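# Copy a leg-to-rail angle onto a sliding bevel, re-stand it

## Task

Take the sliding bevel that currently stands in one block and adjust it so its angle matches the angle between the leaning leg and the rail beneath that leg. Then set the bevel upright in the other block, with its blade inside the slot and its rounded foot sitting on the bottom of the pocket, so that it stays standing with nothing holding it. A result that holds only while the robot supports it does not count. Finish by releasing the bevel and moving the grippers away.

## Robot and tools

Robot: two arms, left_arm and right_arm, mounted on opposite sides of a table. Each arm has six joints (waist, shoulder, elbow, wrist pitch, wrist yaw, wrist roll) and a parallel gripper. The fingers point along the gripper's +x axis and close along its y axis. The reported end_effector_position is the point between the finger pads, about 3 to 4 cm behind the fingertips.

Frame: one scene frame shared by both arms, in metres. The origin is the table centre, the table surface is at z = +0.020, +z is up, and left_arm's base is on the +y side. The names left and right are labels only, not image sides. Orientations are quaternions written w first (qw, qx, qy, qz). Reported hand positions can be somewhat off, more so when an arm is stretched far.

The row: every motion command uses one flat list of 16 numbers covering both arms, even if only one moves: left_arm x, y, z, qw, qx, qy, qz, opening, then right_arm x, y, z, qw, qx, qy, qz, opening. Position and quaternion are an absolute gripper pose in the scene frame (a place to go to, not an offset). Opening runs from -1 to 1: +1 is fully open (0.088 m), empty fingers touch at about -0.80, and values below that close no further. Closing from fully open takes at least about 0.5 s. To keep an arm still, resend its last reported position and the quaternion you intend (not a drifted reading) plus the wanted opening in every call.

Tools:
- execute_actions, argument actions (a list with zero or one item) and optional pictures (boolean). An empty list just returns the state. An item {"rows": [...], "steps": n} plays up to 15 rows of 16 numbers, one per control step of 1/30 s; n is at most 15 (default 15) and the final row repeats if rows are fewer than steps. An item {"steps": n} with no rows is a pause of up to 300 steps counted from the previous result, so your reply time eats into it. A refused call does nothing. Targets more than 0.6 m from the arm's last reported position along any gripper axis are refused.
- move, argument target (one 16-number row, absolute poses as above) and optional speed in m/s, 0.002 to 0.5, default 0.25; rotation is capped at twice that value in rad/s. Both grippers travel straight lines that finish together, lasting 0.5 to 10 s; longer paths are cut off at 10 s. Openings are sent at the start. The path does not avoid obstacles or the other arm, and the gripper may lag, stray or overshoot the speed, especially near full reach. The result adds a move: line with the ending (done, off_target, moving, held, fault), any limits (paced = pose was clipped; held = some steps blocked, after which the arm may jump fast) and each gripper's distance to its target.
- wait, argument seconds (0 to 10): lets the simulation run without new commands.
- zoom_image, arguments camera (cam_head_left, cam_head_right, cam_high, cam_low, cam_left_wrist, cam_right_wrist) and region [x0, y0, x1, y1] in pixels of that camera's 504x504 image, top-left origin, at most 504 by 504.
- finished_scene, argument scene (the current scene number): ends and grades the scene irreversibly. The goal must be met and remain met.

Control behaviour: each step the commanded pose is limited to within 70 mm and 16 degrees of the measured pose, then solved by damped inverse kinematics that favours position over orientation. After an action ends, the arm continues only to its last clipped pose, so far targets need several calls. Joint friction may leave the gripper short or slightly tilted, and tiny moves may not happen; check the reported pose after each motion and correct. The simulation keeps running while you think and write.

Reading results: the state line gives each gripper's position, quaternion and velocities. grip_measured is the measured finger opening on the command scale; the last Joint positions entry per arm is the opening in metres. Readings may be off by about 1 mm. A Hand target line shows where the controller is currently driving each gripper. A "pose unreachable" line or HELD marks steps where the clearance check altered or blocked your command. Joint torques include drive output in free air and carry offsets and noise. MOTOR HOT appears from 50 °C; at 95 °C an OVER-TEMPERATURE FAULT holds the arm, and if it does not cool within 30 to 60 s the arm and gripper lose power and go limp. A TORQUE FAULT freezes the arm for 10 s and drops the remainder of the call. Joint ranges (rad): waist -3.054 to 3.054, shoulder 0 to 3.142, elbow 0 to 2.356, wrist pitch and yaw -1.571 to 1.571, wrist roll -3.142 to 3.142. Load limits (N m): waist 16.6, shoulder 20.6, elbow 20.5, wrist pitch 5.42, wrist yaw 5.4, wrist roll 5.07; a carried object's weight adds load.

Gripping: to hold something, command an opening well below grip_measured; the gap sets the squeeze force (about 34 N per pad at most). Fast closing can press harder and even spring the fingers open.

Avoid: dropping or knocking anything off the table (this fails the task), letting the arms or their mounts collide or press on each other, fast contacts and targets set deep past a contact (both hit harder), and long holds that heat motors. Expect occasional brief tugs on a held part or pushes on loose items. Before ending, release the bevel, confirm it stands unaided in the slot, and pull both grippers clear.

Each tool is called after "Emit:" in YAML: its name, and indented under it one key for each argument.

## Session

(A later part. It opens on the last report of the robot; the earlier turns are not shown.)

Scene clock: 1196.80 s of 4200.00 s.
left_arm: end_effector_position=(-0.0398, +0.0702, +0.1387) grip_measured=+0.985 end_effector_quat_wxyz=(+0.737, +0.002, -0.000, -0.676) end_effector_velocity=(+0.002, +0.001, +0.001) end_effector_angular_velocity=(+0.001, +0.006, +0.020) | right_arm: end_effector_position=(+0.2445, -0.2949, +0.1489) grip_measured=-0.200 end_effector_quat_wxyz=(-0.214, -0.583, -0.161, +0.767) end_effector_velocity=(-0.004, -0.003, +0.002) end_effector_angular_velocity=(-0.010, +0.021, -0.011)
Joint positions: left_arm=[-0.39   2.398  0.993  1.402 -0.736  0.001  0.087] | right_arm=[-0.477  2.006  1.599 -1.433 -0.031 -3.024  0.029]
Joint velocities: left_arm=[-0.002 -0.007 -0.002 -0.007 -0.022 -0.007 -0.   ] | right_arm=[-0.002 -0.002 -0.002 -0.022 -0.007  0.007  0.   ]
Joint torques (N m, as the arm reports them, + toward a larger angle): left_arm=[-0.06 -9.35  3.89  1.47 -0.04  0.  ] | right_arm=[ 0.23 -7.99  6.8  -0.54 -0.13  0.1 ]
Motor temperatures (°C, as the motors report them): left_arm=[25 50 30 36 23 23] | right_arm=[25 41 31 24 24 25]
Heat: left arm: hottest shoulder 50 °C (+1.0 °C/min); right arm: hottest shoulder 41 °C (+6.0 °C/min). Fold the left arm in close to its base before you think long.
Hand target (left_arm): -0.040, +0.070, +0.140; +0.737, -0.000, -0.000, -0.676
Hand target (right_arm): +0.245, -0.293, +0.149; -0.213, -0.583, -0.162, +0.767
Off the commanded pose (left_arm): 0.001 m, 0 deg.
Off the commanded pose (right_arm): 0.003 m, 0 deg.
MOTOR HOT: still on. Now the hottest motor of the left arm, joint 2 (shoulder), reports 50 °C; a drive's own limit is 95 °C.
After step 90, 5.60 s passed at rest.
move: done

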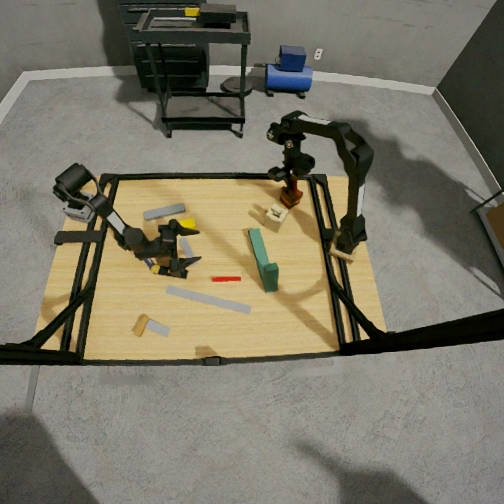

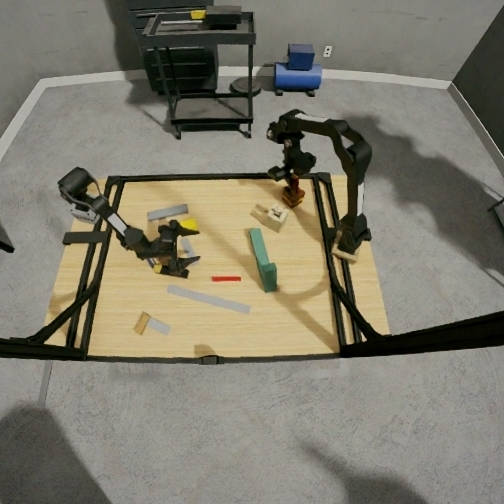

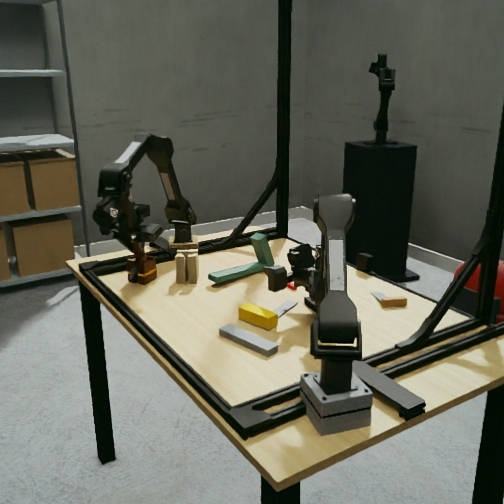

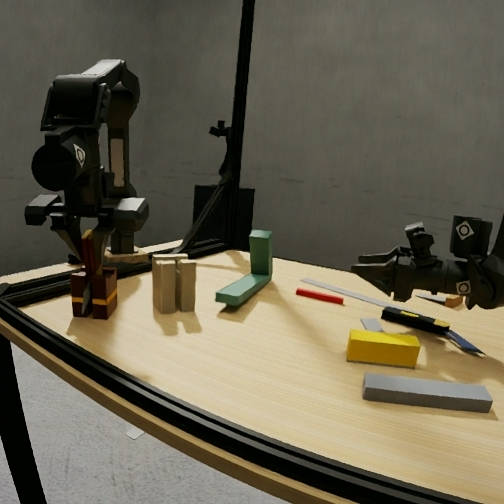

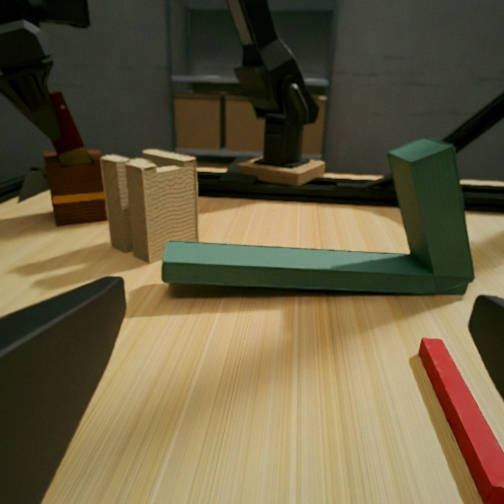

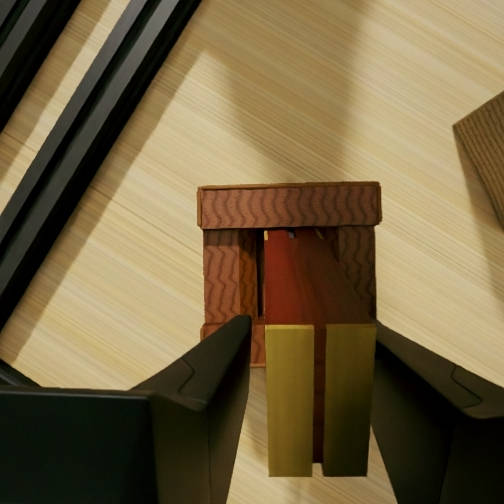

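Emit:
move:
  target: [-0.04,0.07,0.14,0.737,0,0,-0.676,1.0,0.2445,-0.2935,0.149,-0.2127,-0.5833,-0.1617,0.7670,-0.7]
  speed: 0.01

Scene clock: 1206.43 s of 4200.00 s.
left_arm: end_effector_position=(-0.0398, +0.0703, +0.1386) grip_measured=+0.985 end_effector_quat_wxyz=(+0.737, +0.002, -0.000, -0.676) end_effector_velocity=(-0.002, +0.001, -0.002) end_effector_angular_velocity=(+0.004, +0.017, +0.000) | right_arm: end_effector_position=(+0.2449, -0.2953, +0.1490) grip_measured=-0.416 end_effector_quat_wxyz=(-0.215, -0.583, -0.160, +0.767) end_effector_velocity=(-0.003, +0.000, +0.001) end_effector_angular_velocity=(+0.003, +0.011, +0.008)
Joint positions: left_arm=[-0.39   2.398  0.993  1.402 -0.736  0.001  0.087] | right_arm=[-0.477  2.007  1.6   -1.434 -0.027 -3.024  0.019]
Joint velocities: left_arm=[-0.007  0.002  0.002 -0.007 -0.007 -0.022 -0.   ] | right_arm=[ 0.002 -0.002 -0.002 -0.007 -0.007 -0.007  0.   ]
Joint torques (N m, as the arm reports them, + toward a larger angle): left_arm=[-0.07 -9.36  3.89  1.47 -0.04  0.01] | right_arm=[ 0.21 -8.66  5.81 -0.34 -0.29  0.08]
Motor temperatures (°C, as the motors report them): left_arm=[25 50 30 36 23 23] | right_arm=[25 40 32 24 24 25]
Heat: left arm: hottest shoulder 50 °C (+1.0 °C/min); right arm: hottest shoulder 40 °C (+5.0 °C/min). Fold the left arm in close to its base before you think long.
Hand target (left_arm): -0.040, +0.070, +0.140; +0.737, +0.000, -0.000, -0.676
Hand target (right_arm): +0.245, -0.293, +0.149; -0.213, -0.583, -0.162, +0.767
Off the commanded pose (left_arm): 0.001 m, 0 deg.
Off the commanded pose (right_arm): 0.002 m, 0 deg.
MOTOR HOT: still on. Now the hottest motor of the left arm, joint 2 (shoulder), reports 50 °C; a drive's own limit is 95 °C.
After step 90, 5.93 s passed at rest.
move: done

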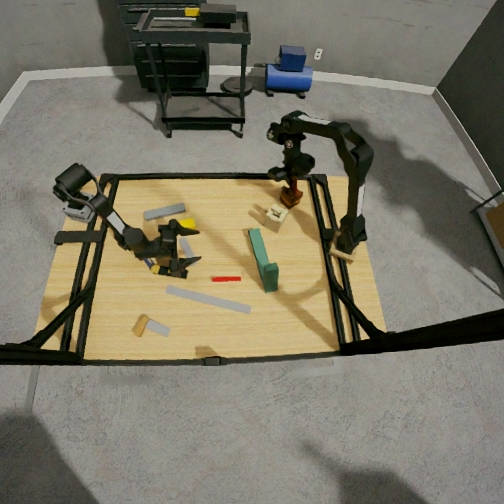

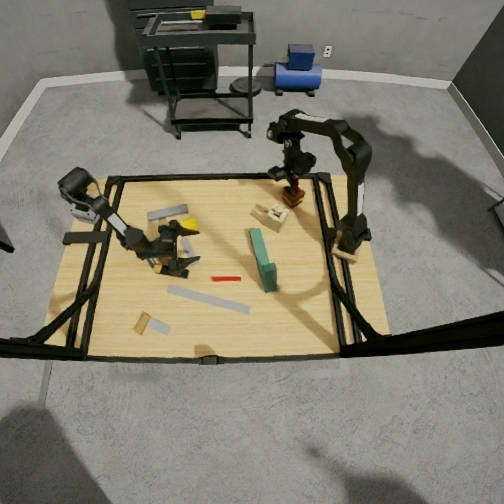

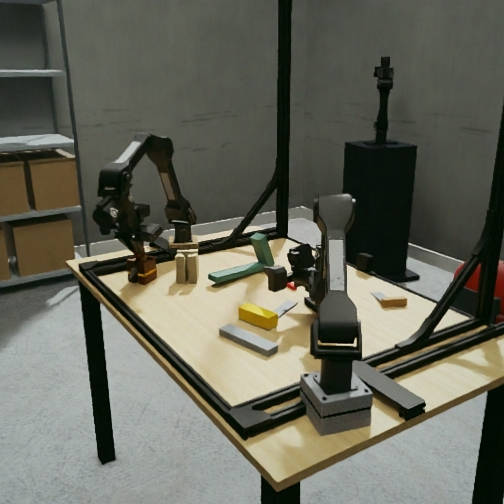

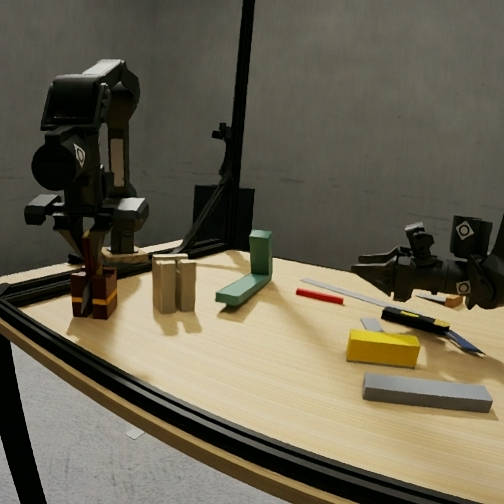

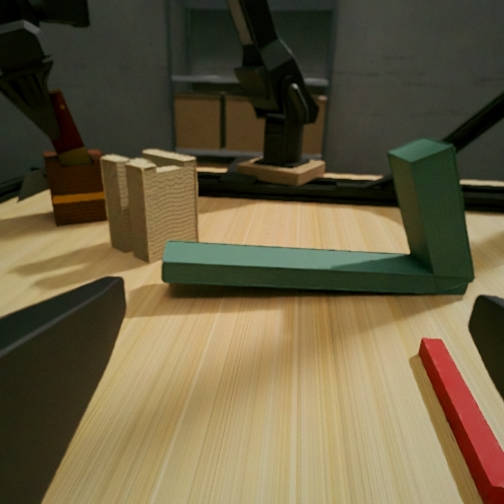

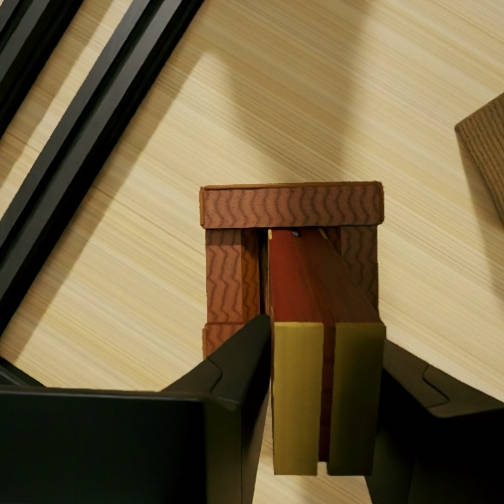

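Emit:
move:
  target: [-0.04,0.07,0.14,0.737,0,0,-0.676,1.0,0.2290,-0.3060,0.162,-0.189,-0.681,-0.189,0.681,-0.7]
  speed: 0.03

Scene clock: 1235.23 s of 4200.00 s.
left_arm: end_effector_position=(-0.0398, +0.0703, +0.1386) grip_measured=+0.985 end_effector_quat_wxyz=(+0.737, +0.002, -0.000, -0.676) end_effector_velocity=(-0.002, +0.002, -0.003) end_effector_angular_velocity=(+0.008, +0.014, +0.000) | right_arm: end_effector_position=(+0.2315, -0.3052, +0.1602) grip_measured=-0.418 end_effector_quat_wxyz=(+0.189, +0.678, +0.188, -0.685) end_effector_velocity=(-0.000, +0.000, +0.002) end_effector_angular_velocity=(+0.014, -0.005, +0.019)
Joint positions: left_arm=[-0.39   2.398  0.993  1.402 -0.736  0.001  0.087] | right_arm=[-0.464  1.72   1.302 -1.163 -0.002 -3.005  0.019]
Joint velocities: left_arm=[-0.007  0.002 -0.002 -0.007 -0.007 -0.022 -0.   ] | right_arm=[-0.002 -0.012 -0.007  0.007 -0.007 -0.022  0.   ]
Joint torques (N m, as the arm reports them, + toward a larger angle): left_arm=[-0.06 -9.44  3.85  1.48 -0.04  0.  ] | right_arm=[ 0.31 -9.06  4.86  0.05  0.1   0.11]
Motor temperatures (°C, as the motors report them): left_arm=[25 50 29 36 23 23] | right_arm=[25 40 32 24 24 25]
Heat: left arm: hottest shoulder 50 °C (+0.0 °C/min); right arm: hottest shoulder 40 °C (+1.0 °C/min). Fold the left arm in close to its base before you think long.
Hand target (left_arm): -0.040, +0.070, +0.140; +0.737, -0.000, -0.000, -0.676
Hand target (right_arm): +0.229, -0.306, +0.163; +0.189, +0.681, +0.189, -0.682
Off the commanded pose (left_arm): 0.001 m, 0 deg.
Off the commanded pose (right_arm): 0.003 m, 1 deg.
MOTOR HOT: still on. Now the hottest motor of the left arm, joint 2 (shoulder), reports 50 °C; a drive's own limit is 95 °C.
move: done

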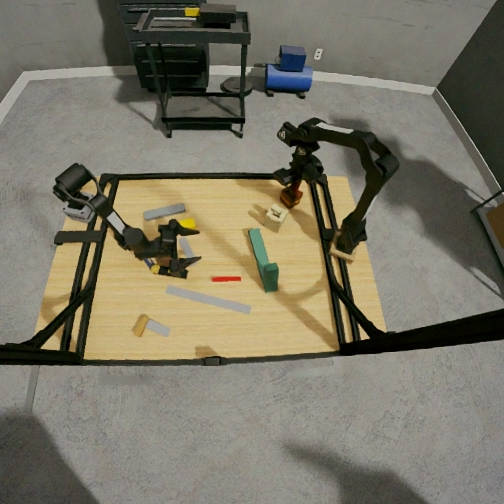

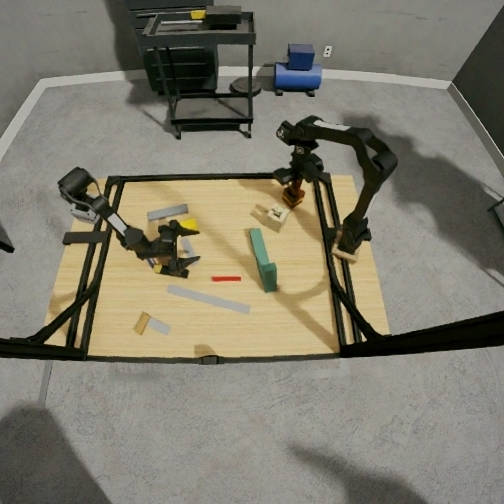

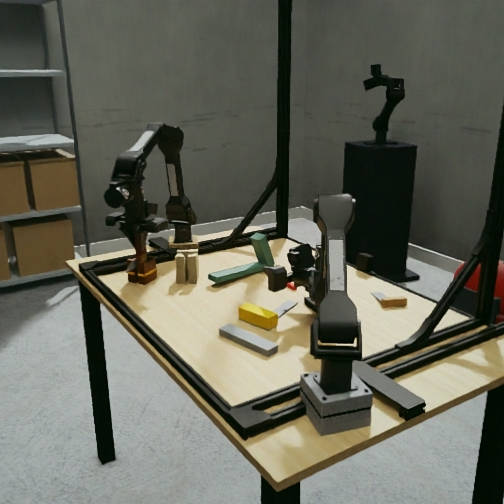

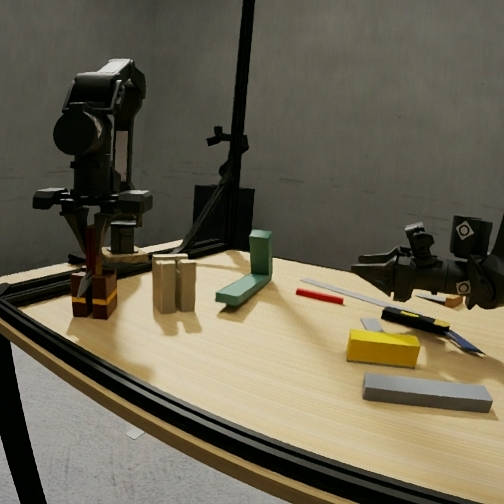

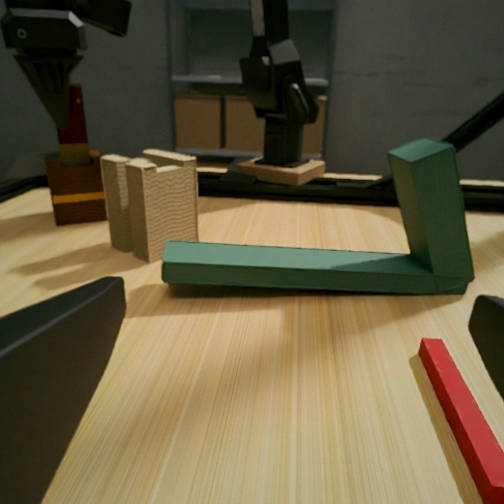

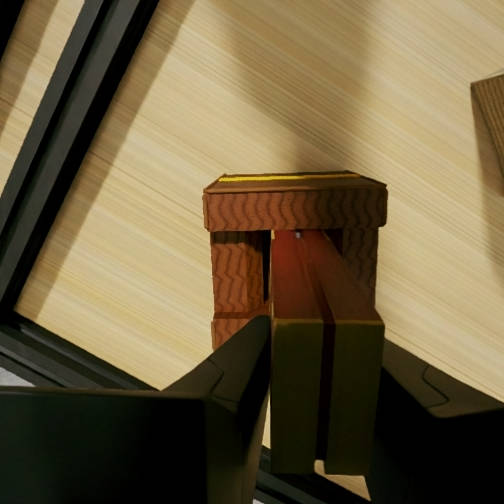

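Now lift vertically.

Emit:
move:
  target: [-0.04,0.07,0.14,0.737,0,0,-0.676,1.0,0.2310,-0.3052,0.222,-0.189,-0.681,-0.189,0.681,-0.7]
  speed: 0.05

Emit:
zoom_image:
  camera: "cam_left_wrist"
  region: [0,0,130,200]

Scene clock: 1241.67 s of 4200.00 s.
left_arm: end_effector_position=(-0.0398, +0.0703, +0.1386) grip_measured=+0.985 end_effector_quat_wxyz=(+0.737, +0.002, +0.000, -0.676) end_effector_velocity=(+0.000, +0.001, -0.003) end_effector_angular_velocity=(+0.016, +0.009, +0.005) | right_arm: end_effector_position=(+0.2302, -0.3062, +0.2143) grip_measured=-0.418 end_effector_quat_wxyz=(+0.192, +0.673, +0.186, -0.690) end_effector_velocity=(-0.005, -0.001, +0.001) end_effector_angular_velocity=(+0.007, +0.027, +0.004)
Joint positions: left_arm=[-0.39   2.398  0.993  1.402 -0.736  0.     0.087] | right_arm=[-0.463  1.712  1.509 -1.393 -0.001 -3.005  0.019]
Joint velocities: left_arm=[-0.002 -0.002 -0.002 -0.022 -0.007 -0.022 -0.   ] | right_arm=[-0.002 -0.002  0.002 -0.022 -0.022 -0.007 -0.   ]
Joint torques (N m, as the arm reports them, + toward a larger angle): left_arm=[-0.05 -9.42  3.87  1.47 -0.04  0.  ] | right_arm=[ 0.14 -8.85  7.71 -0.14  0.04  0.02]
Motor temperatures (°C, as the motors report them): left_arm=[25 50 29 36 23 23] | right_arm=[25 40 31 23 24 25]
Heat: left arm: hottest shoulder 50 °C (+0.0 °C/min); right arm: hottest shoulder 40 °C (+0.0 °C/min). Fold the left arm in close to its base before you think long.
Hand target (left_arm): -0.040, +0.070, +0.140; +0.737, -0.000, +0.000, -0.676
Hand target (right_arm): +0.231, -0.305, +0.222; +0.189, +0.681, +0.189, -0.681
Off the commanded pose (left_arm): 0.001 m, 0 deg.
Off the commanded pose (right_arm): 0.008 m, 1 deg.
MOTOR HOT: still on. Now the hottest motor of the left arm, joint 2 (shoulder), reports 50 °C; a drive's own limit is 95 °C.
move: done

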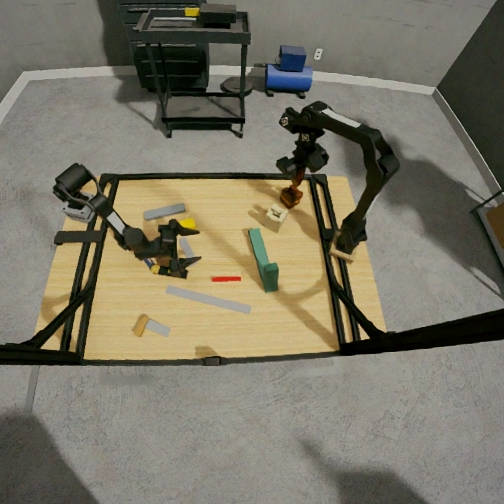

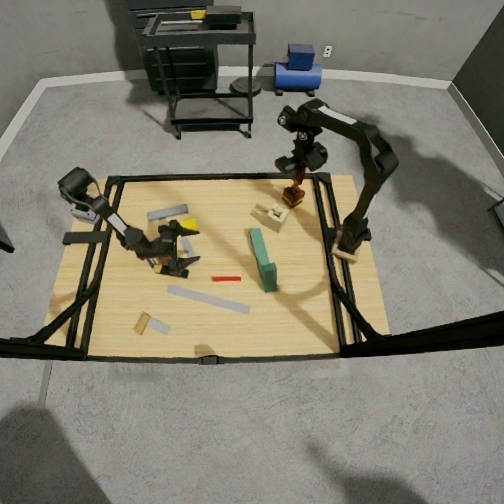

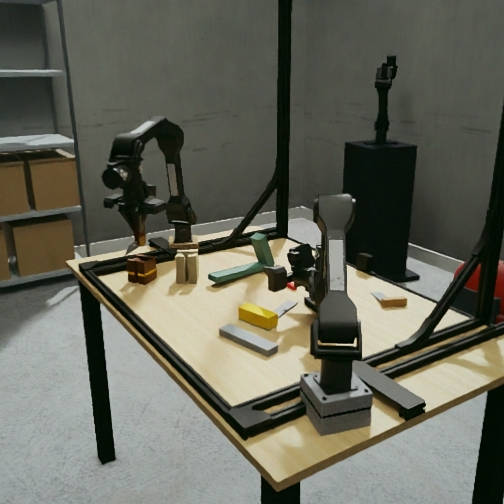

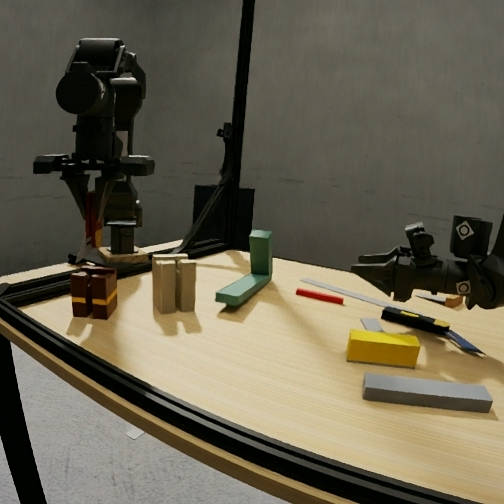

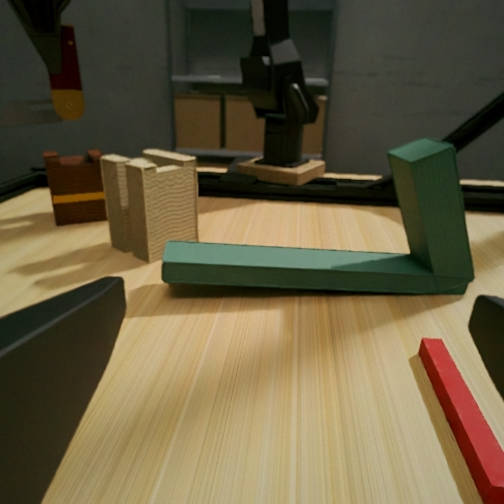

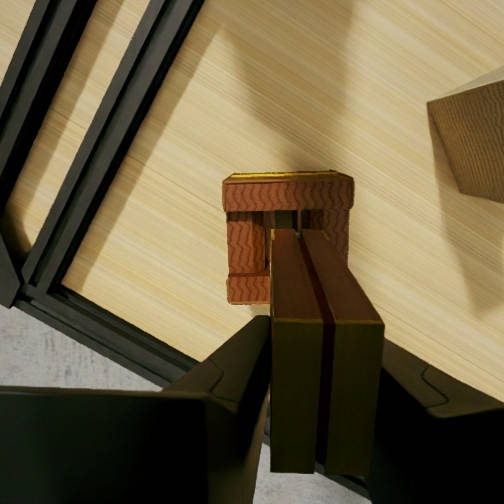

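Region (0, 0, 130, 200) of cam_left_wrist's 504x504 image, scaled by 2.520, with more detail than that image has; it fills the left 328 columns of this view, and the rest is white.

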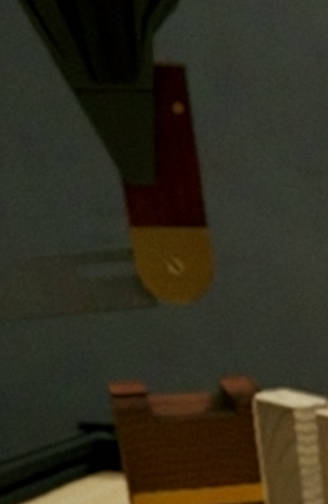

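Emit:
move:
  target: [-0.04,0.07,0.14,0.737,0,0,-0.676,1.0,-0.062,-0.1725,0.240,-0.0708,-0.7036,-0.0708,0.7036,-0.7]
  speed: 0.12

Scene clock: 1304.77 s of 4200.00 s.
left_arm: end_effector_position=(-0.0397, +0.0702, +0.1386) grip_measured=+0.985 end_effector_quat_wxyz=(+0.737, +0.002, +0.000, -0.676) end_effector_velocity=(+0.003, +0.001, -0.003) end_effector_angular_velocity=(+0.008, +0.014, +0.020) | right_arm: end_effector_position=(-0.0636, -0.1746, +0.2399) grip_measured=-0.418 end_effector_quat_wxyz=(+0.068, +0.702, +0.074, -0.705) end_effector_velocity=(+0.002, -0.002, +0.002) end_effector_angular_velocity=(-0.011, -0.009, -0.010)
Joint positions: left_arm=[-0.39   2.398  0.993  1.401 -0.736  0.     0.087] | right_arm=[ 0.605  1.784  1.697 -1.475 -0.002 -1.598  0.019]
Joint velocities: left_arm=[-0.002  0.002 -0.002 -0.007 -0.022 -0.022 -0.   ] | right_arm=[-0.002  0.002  0.012 -0.022  0.007  0.007 -0.   ]
Joint torques (N m, as the arm reports them, + toward a larger angle): left_arm=[-0.06 -9.42  3.85  1.48 -0.04  0.01] | right_arm=[ 0.32 -6.45  7.78 -0.1   0.05  0.11]
Motor temperatures (°C, as the motors report them): left_arm=[25 51 29 36 23 23] | right_arm=[25 39 34 23 24 25]
Heat: left arm: hottest shoulder 51 °C (+1.0 °C/min); right arm: hottest shoulder 39 °C (-1.0 °C/min). Fold the left arm in close to its base before you think long.
Hand target (left_arm): -0.040, +0.070, +0.140; +0.737, +0.000, -0.000, -0.676
Hand target (right_arm): -0.065, -0.172, +0.240; +0.068, +0.704, +0.074, -0.704
Off the commanded pose (left_arm): 0.001 m, 0 deg.
Off the commanded pose (right_arm): 0.003 m, 0 deg.
MOTOR HOT: still on. Now the hottest motor of the left arm, joint 2 (shoulder), reports 51 °C; a drive's own limit is 95 °C.
move: done

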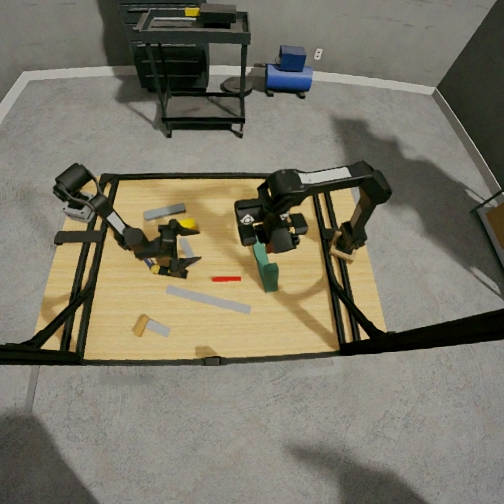

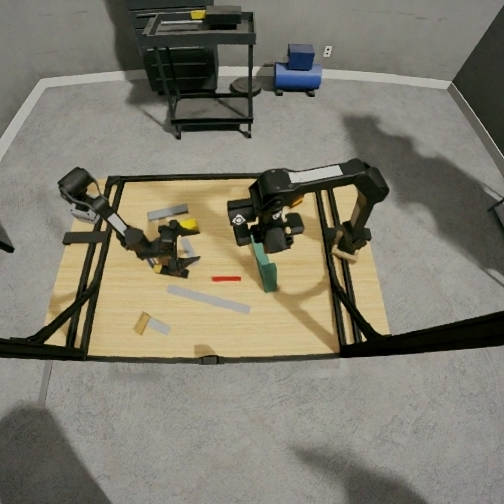

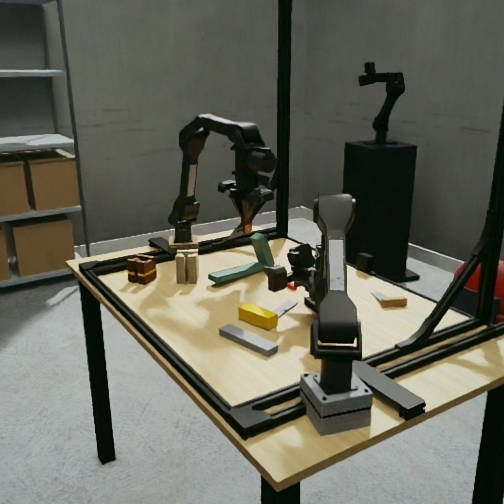

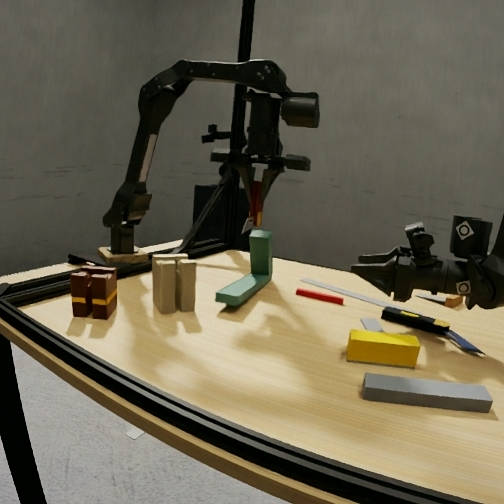

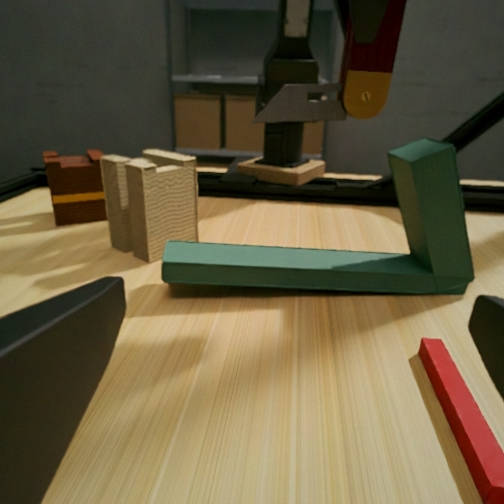

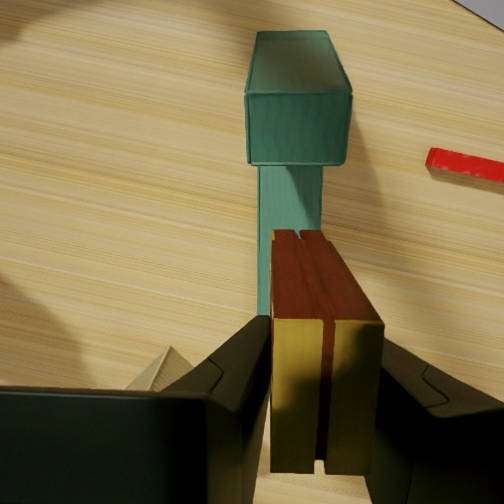

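Emit:
move:
  target: [-0.04,0.07,0.14,0.737,0,0,-0.676,1.0,-0.049,-0.164,0.195,-0.0708,-0.7036,-0.0708,0.7036,-0.7]
  speed: 0.05

Scene clock: 1344.50 s of 4200.00 s.
left_arm: end_effector_position=(-0.0399, +0.0703, +0.1386) grip_measured=+0.985 end_effector_quat_wxyz=(+0.737, +0.002, +0.000, -0.676) end_effector_velocity=(-0.001, +0.002, -0.005) end_effector_angular_velocity=(+0.022, -0.024, -0.010) | right_arm: end_effector_position=(-0.0506, -0.1636, +0.2001) grip_measured=-0.418 end_effector_quat_wxyz=(+0.066, +0.703, +0.076, -0.704) end_effector_velocity=(-0.002, -0.000, -0.001) end_effector_angular_velocity=(-0.000, +0.022, +0.020)
Joint positions: left_arm=[-0.391  2.398  0.993  1.401 -0.736  0.     0.087] | right_arm=[ 0.562  1.802  1.56  -1.315 -0.002 -1.64   0.019]
Joint velocities: left_arm=[-0.002 -0.002 -0.007 -0.022  0.007  0.007 -0.   ] | right_arm=[-0.002 -0.002 -0.007  0.007 -0.022 -0.022 -0.   ]
Joint torques (N m, as the arm reports them, + toward a larger angle): left_arm=[-0.06 -9.41  3.82  1.5  -0.03  0.  ] | right_arm=[-0.29 -6.83  5.17  0.22  0.   -0.1 ]
Motor temperatures (°C, as the motors report them): left_arm=[25 51 29 36 23 23] | right_arm=[25 37 34 23 24 25]
Heat: left arm: hottest shoulder 51 °C (+0.0 °C/min); right arm: hottest shoulder 37 °C (-2.0 °C/min). Fold the left arm in close to its base before you think long.
Hand target (left_arm): -0.040, +0.070, +0.140; +0.737, -0.000, -0.000, -0.676
Hand target (right_arm): -0.049, -0.164, +0.195; +0.071, +0.704, +0.071, -0.704
Off the commanded pose (left_arm): 0.001 m, 0 deg.
Off the commanded pose (right_arm): 0.005 m, 1 deg.
MOTOR HOT: still on. Now the hottest motor of the left arm, joint 2 (shoulder), reports 51 °C; a drive's own limit is 95 °C.
move: done

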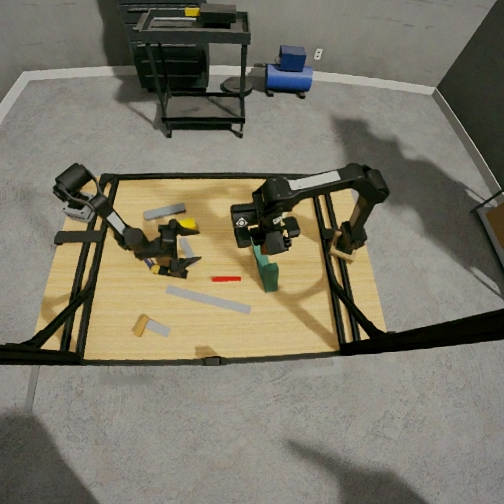

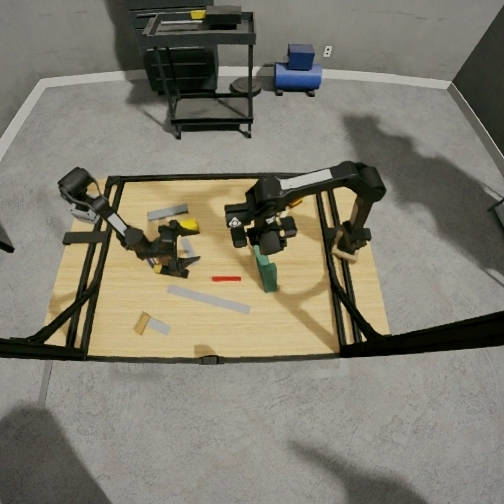

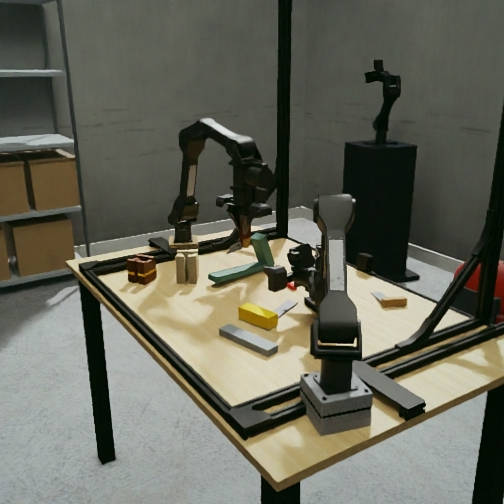

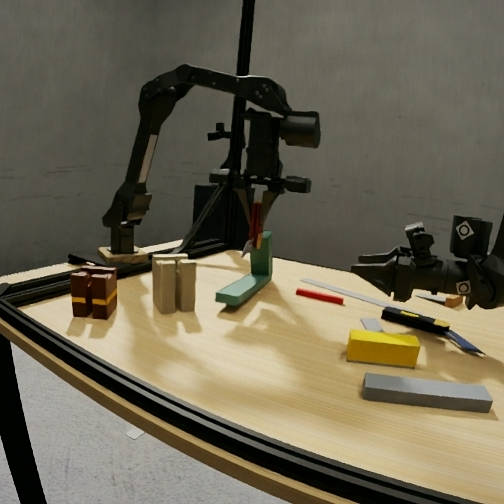

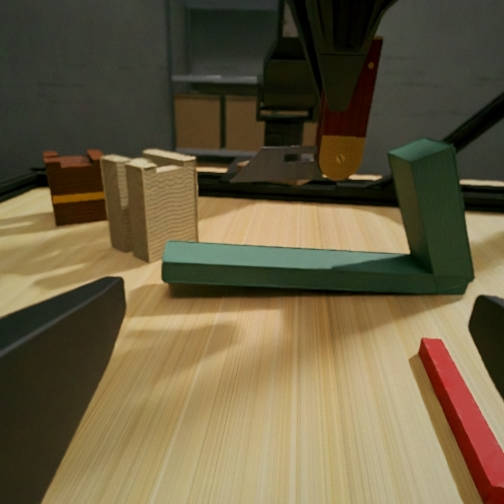

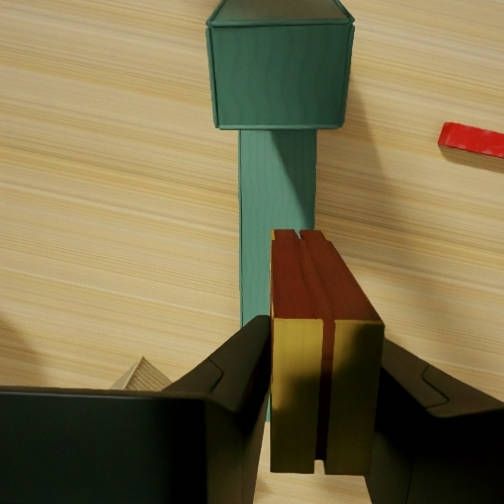

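Emit:
execute_actions:
  actions: []

Scene clock: 1376.63 s of 4200.00 s.
left_arm: end_effector_position=(-0.0399, +0.0703, +0.1386) grip_measured=+0.985 end_effector_quat_wxyz=(+0.737, +0.002, +0.000, -0.676) end_effector_velocity=(+0.003, +0.001, -0.003) end_effector_angular_velocity=(+0.009, -0.000, +0.020) | right_arm: end_effector_position=(-0.0502, -0.1639, +0.1977) grip_measured=-0.418 end_effector_quat_wxyz=(+0.068, +0.703, +0.074, -0.704) end_effector_velocity=(+0.000, -0.002, +0.000) end_effector_angular_velocity=(-0.008, +0.006, -0.010)
Joint positions: left_arm=[-0.391  2.398  0.993  1.401 -0.736  0.     0.087] | right_arm=[ 0.561  1.807  1.557 -1.313 -0.002 -1.641  0.018]
Joint velocities: left_arm=[-0.002  0.002 -0.002 -0.007 -0.022 -0.007  0.   ] | right_arm=[-0.002 -0.002 -0.002 -0.007 -0.007  0.007  0.   ]
Joint torques (N m, as the arm reports them, + toward a larger angle): left_arm=[-0.05 -9.42  3.82  1.5  -0.02  0.01] | right_arm=[-0.22 -7.35  5.6   0.19 -0.01 -0.07]
Motor temperatures (°C, as the motors report them): left_arm=[25 51 29 36 23 23] | right_arm=[25 37 33 23 24 25]
Heat: left arm: hottest shoulder 51 °C (+0.0 °C/min); right arm: hottest shoulder 37 °C (-1.0 °C/min). Fold the left arm in close to its base before you think long.
Hand target (left_arm): -0.040, +0.070, +0.140; +0.737, +0.000, -0.000, -0.676
Hand target (right_arm): -0.049, -0.164, +0.195; +0.071, +0.704, +0.071, -0.704
Off the commanded pose (left_arm): 0.001 m, 0 deg.
Off the commanded pose (right_arm): 0.003 m, 0 deg.
MOTOR HOT: still on. Now the hottest motor of the left arm, joint 2 (shoulder), reports 51 °C; a drive's own limit is 95 °C.
Steps of this call (steps 1 to 964: nothing new was sent). Readings (end_effector_position):
1: left_arm (-0.0399, +0.0703, +0.1386) | right_arm (-0.0506, -0.1636, +0.2001)
2: left_arm (-0.0399, +0.0703, +0.1386) | right_arm (-0.0506, -0.1636, +0.2001)
4: left_arm (-0.0399, +0.0703, +0.1386) | right_arm (-0.0506, -0.1636, +0.2000)
8: left_arm (-0.0399, +0.0703, +0.1386) | right_arm (-0.0506, -0.1635, +0.1999)
964: the state above

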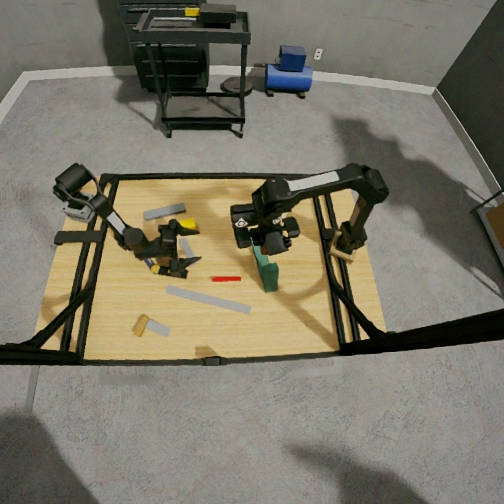

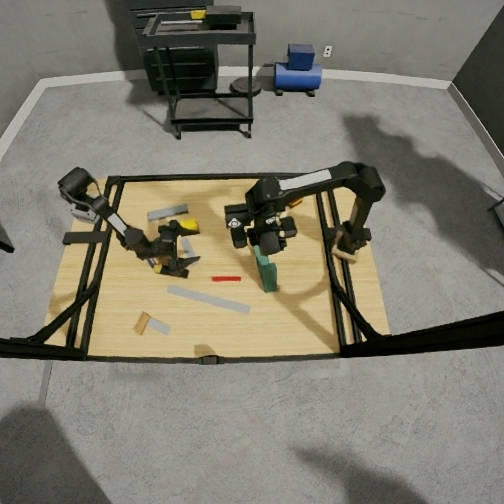

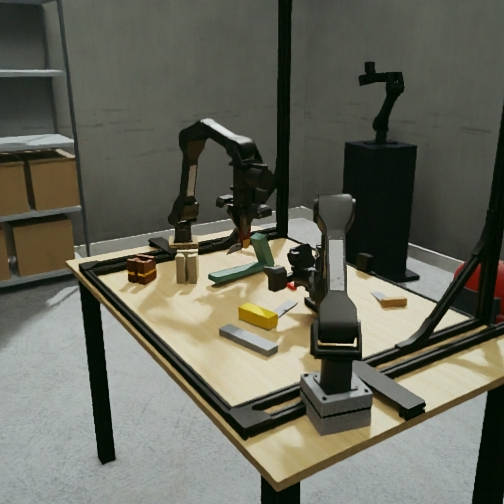

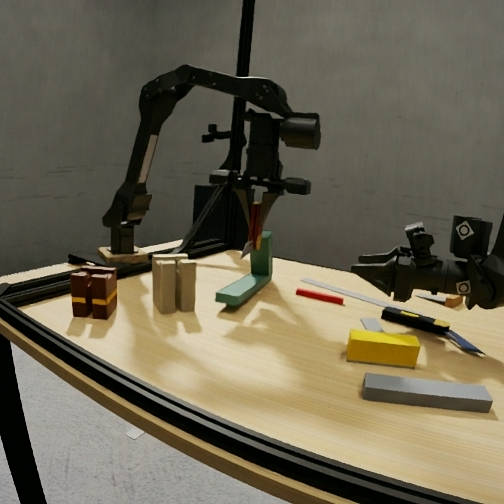

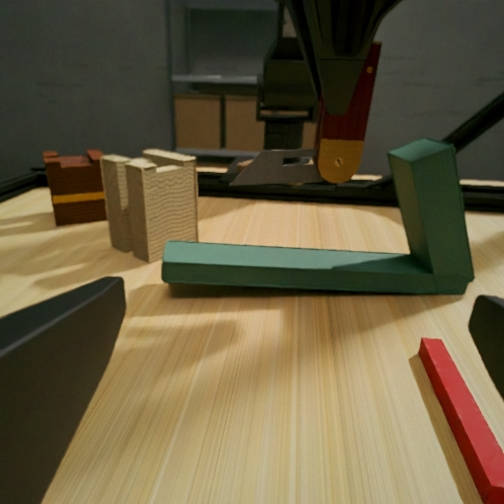

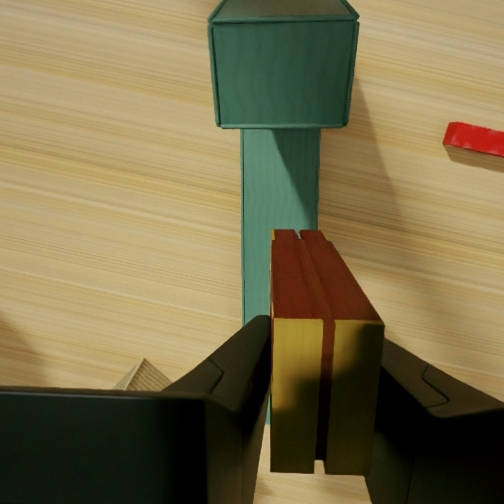

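Emit:
move:
  target: [-0.04,0.07,0.14,0.737,0,0,-0.676,1.0,-0.049,-0.164,0.165,-0.0708,-0.7036,-0.0708,0.7036,-0.7]
  speed: 0.03

Scene clock: 1383.73 s of 4200.00 s.
left_arm: end_effector_position=(-0.0399, +0.0703, +0.1386) grip_measured=+0.985 end_effector_quat_wxyz=(+0.737, +0.002, +0.000, -0.676) end_effector_velocity=(+0.005, +0.001, -0.001) end_effector_angular_velocity=(+0.005, +0.003, +0.034) | right_arm: end_effector_position=(-0.0502, -0.1631, +0.1704) grip_measured=-0.418 end_effector_quat_wxyz=(+0.065, +0.703, +0.076, -0.704) end_effector_velocity=(-0.000, +0.001, +0.000) end_effector_angular_velocity=(+0.006, +0.008, +0.005)
Joint positions: left_arm=[-0.391  2.398  0.993  1.401 -0.736  0.     0.087] | right_arm=[ 0.56   1.81   1.452 -1.198 -0.002 -1.642  0.019]
Joint velocities: left_arm=[-0.002 -0.002 -0.002 -0.007 -0.037 -0.007 -0.   ] | right_arm=[-0.002 -0.002 -0.002  0.007 -0.007 -0.007 -0.   ]
Joint torques (N m, as the arm reports them, + toward a larger angle): left_arm=[-0.03 -9.41  3.83  1.49 -0.03  0.01] | right_arm=[-0.21 -6.75  5.05  0.28 -0.02 -0.06]
Motor temperatures (°C, as the motors report them): left_arm=[25 51 29 36 23 23] | right_arm=[25 37 32 23 24 25]
Heat: left arm: hottest shoulder 51 °C (+0.0 °C/min); right arm: hottest shoulder 37 °C (+0.0 °C/min). Fold the left arm in close to its base before you think long.
Hand target (left_arm): -0.040, +0.070, +0.140; +0.737, -0.000, -0.000, -0.676
Hand target (right_arm): -0.049, -0.164, +0.165; +0.071, +0.704, +0.071, -0.704
Off the commanded pose (left_arm): 0.001 m, 0 deg.
Off the commanded pose (right_arm): 0.006 m, 1 deg.
MOTOR HOT: still on. Now the hottest motor of the left arm, joint 2 (shoulder), reports 51 °C; a drive's own limit is 95 °C.
move: done

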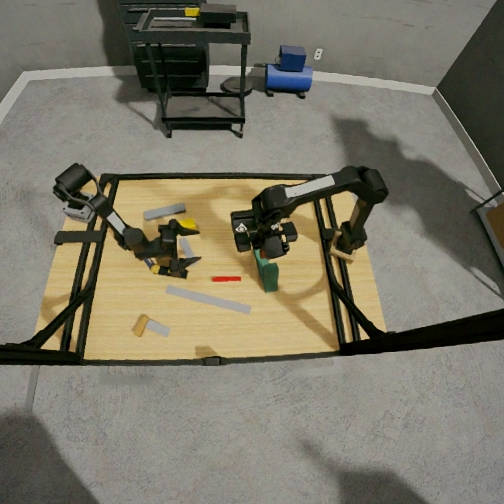

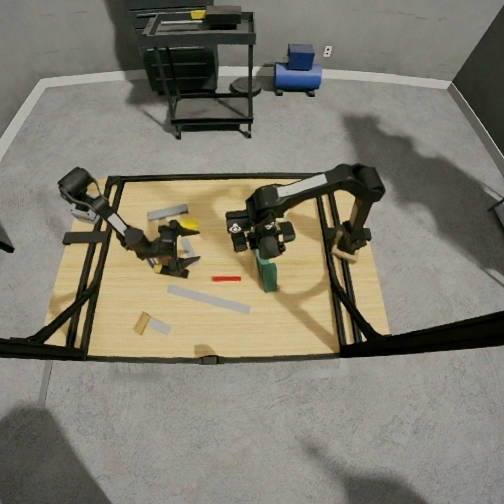

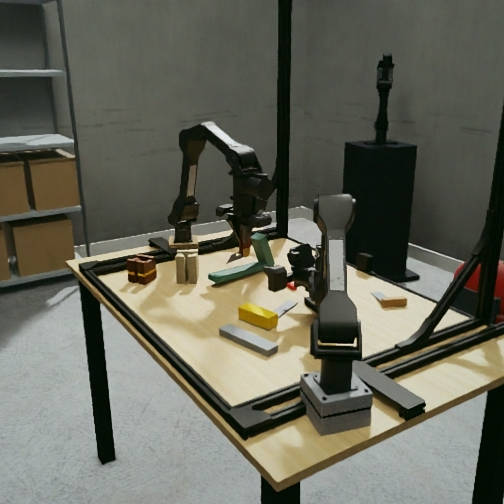

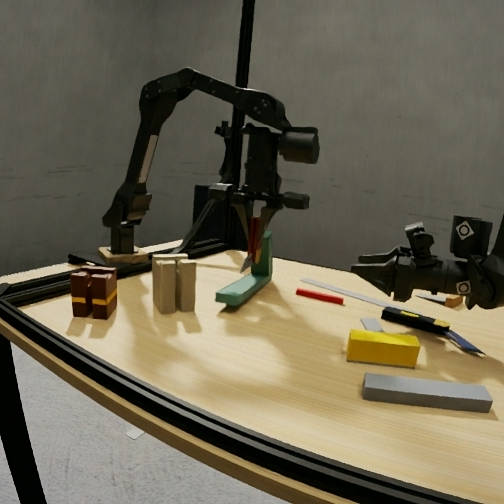

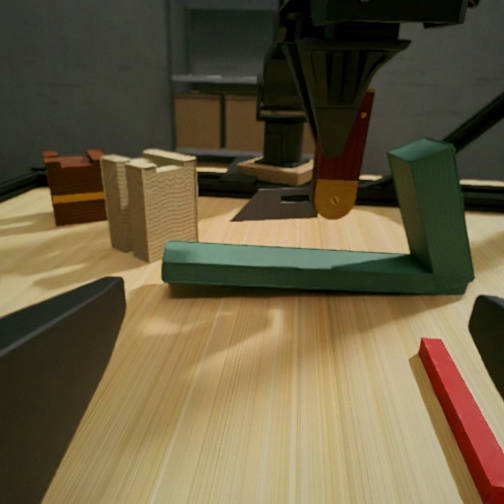

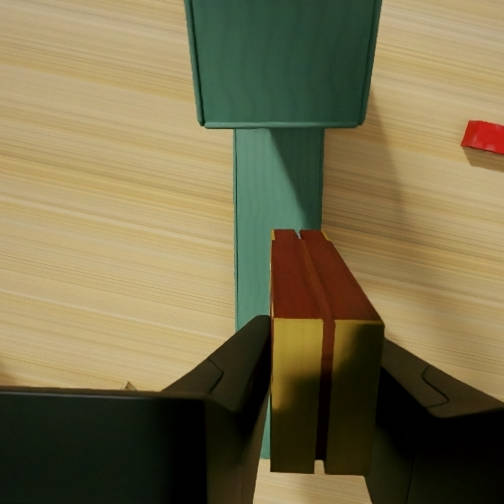

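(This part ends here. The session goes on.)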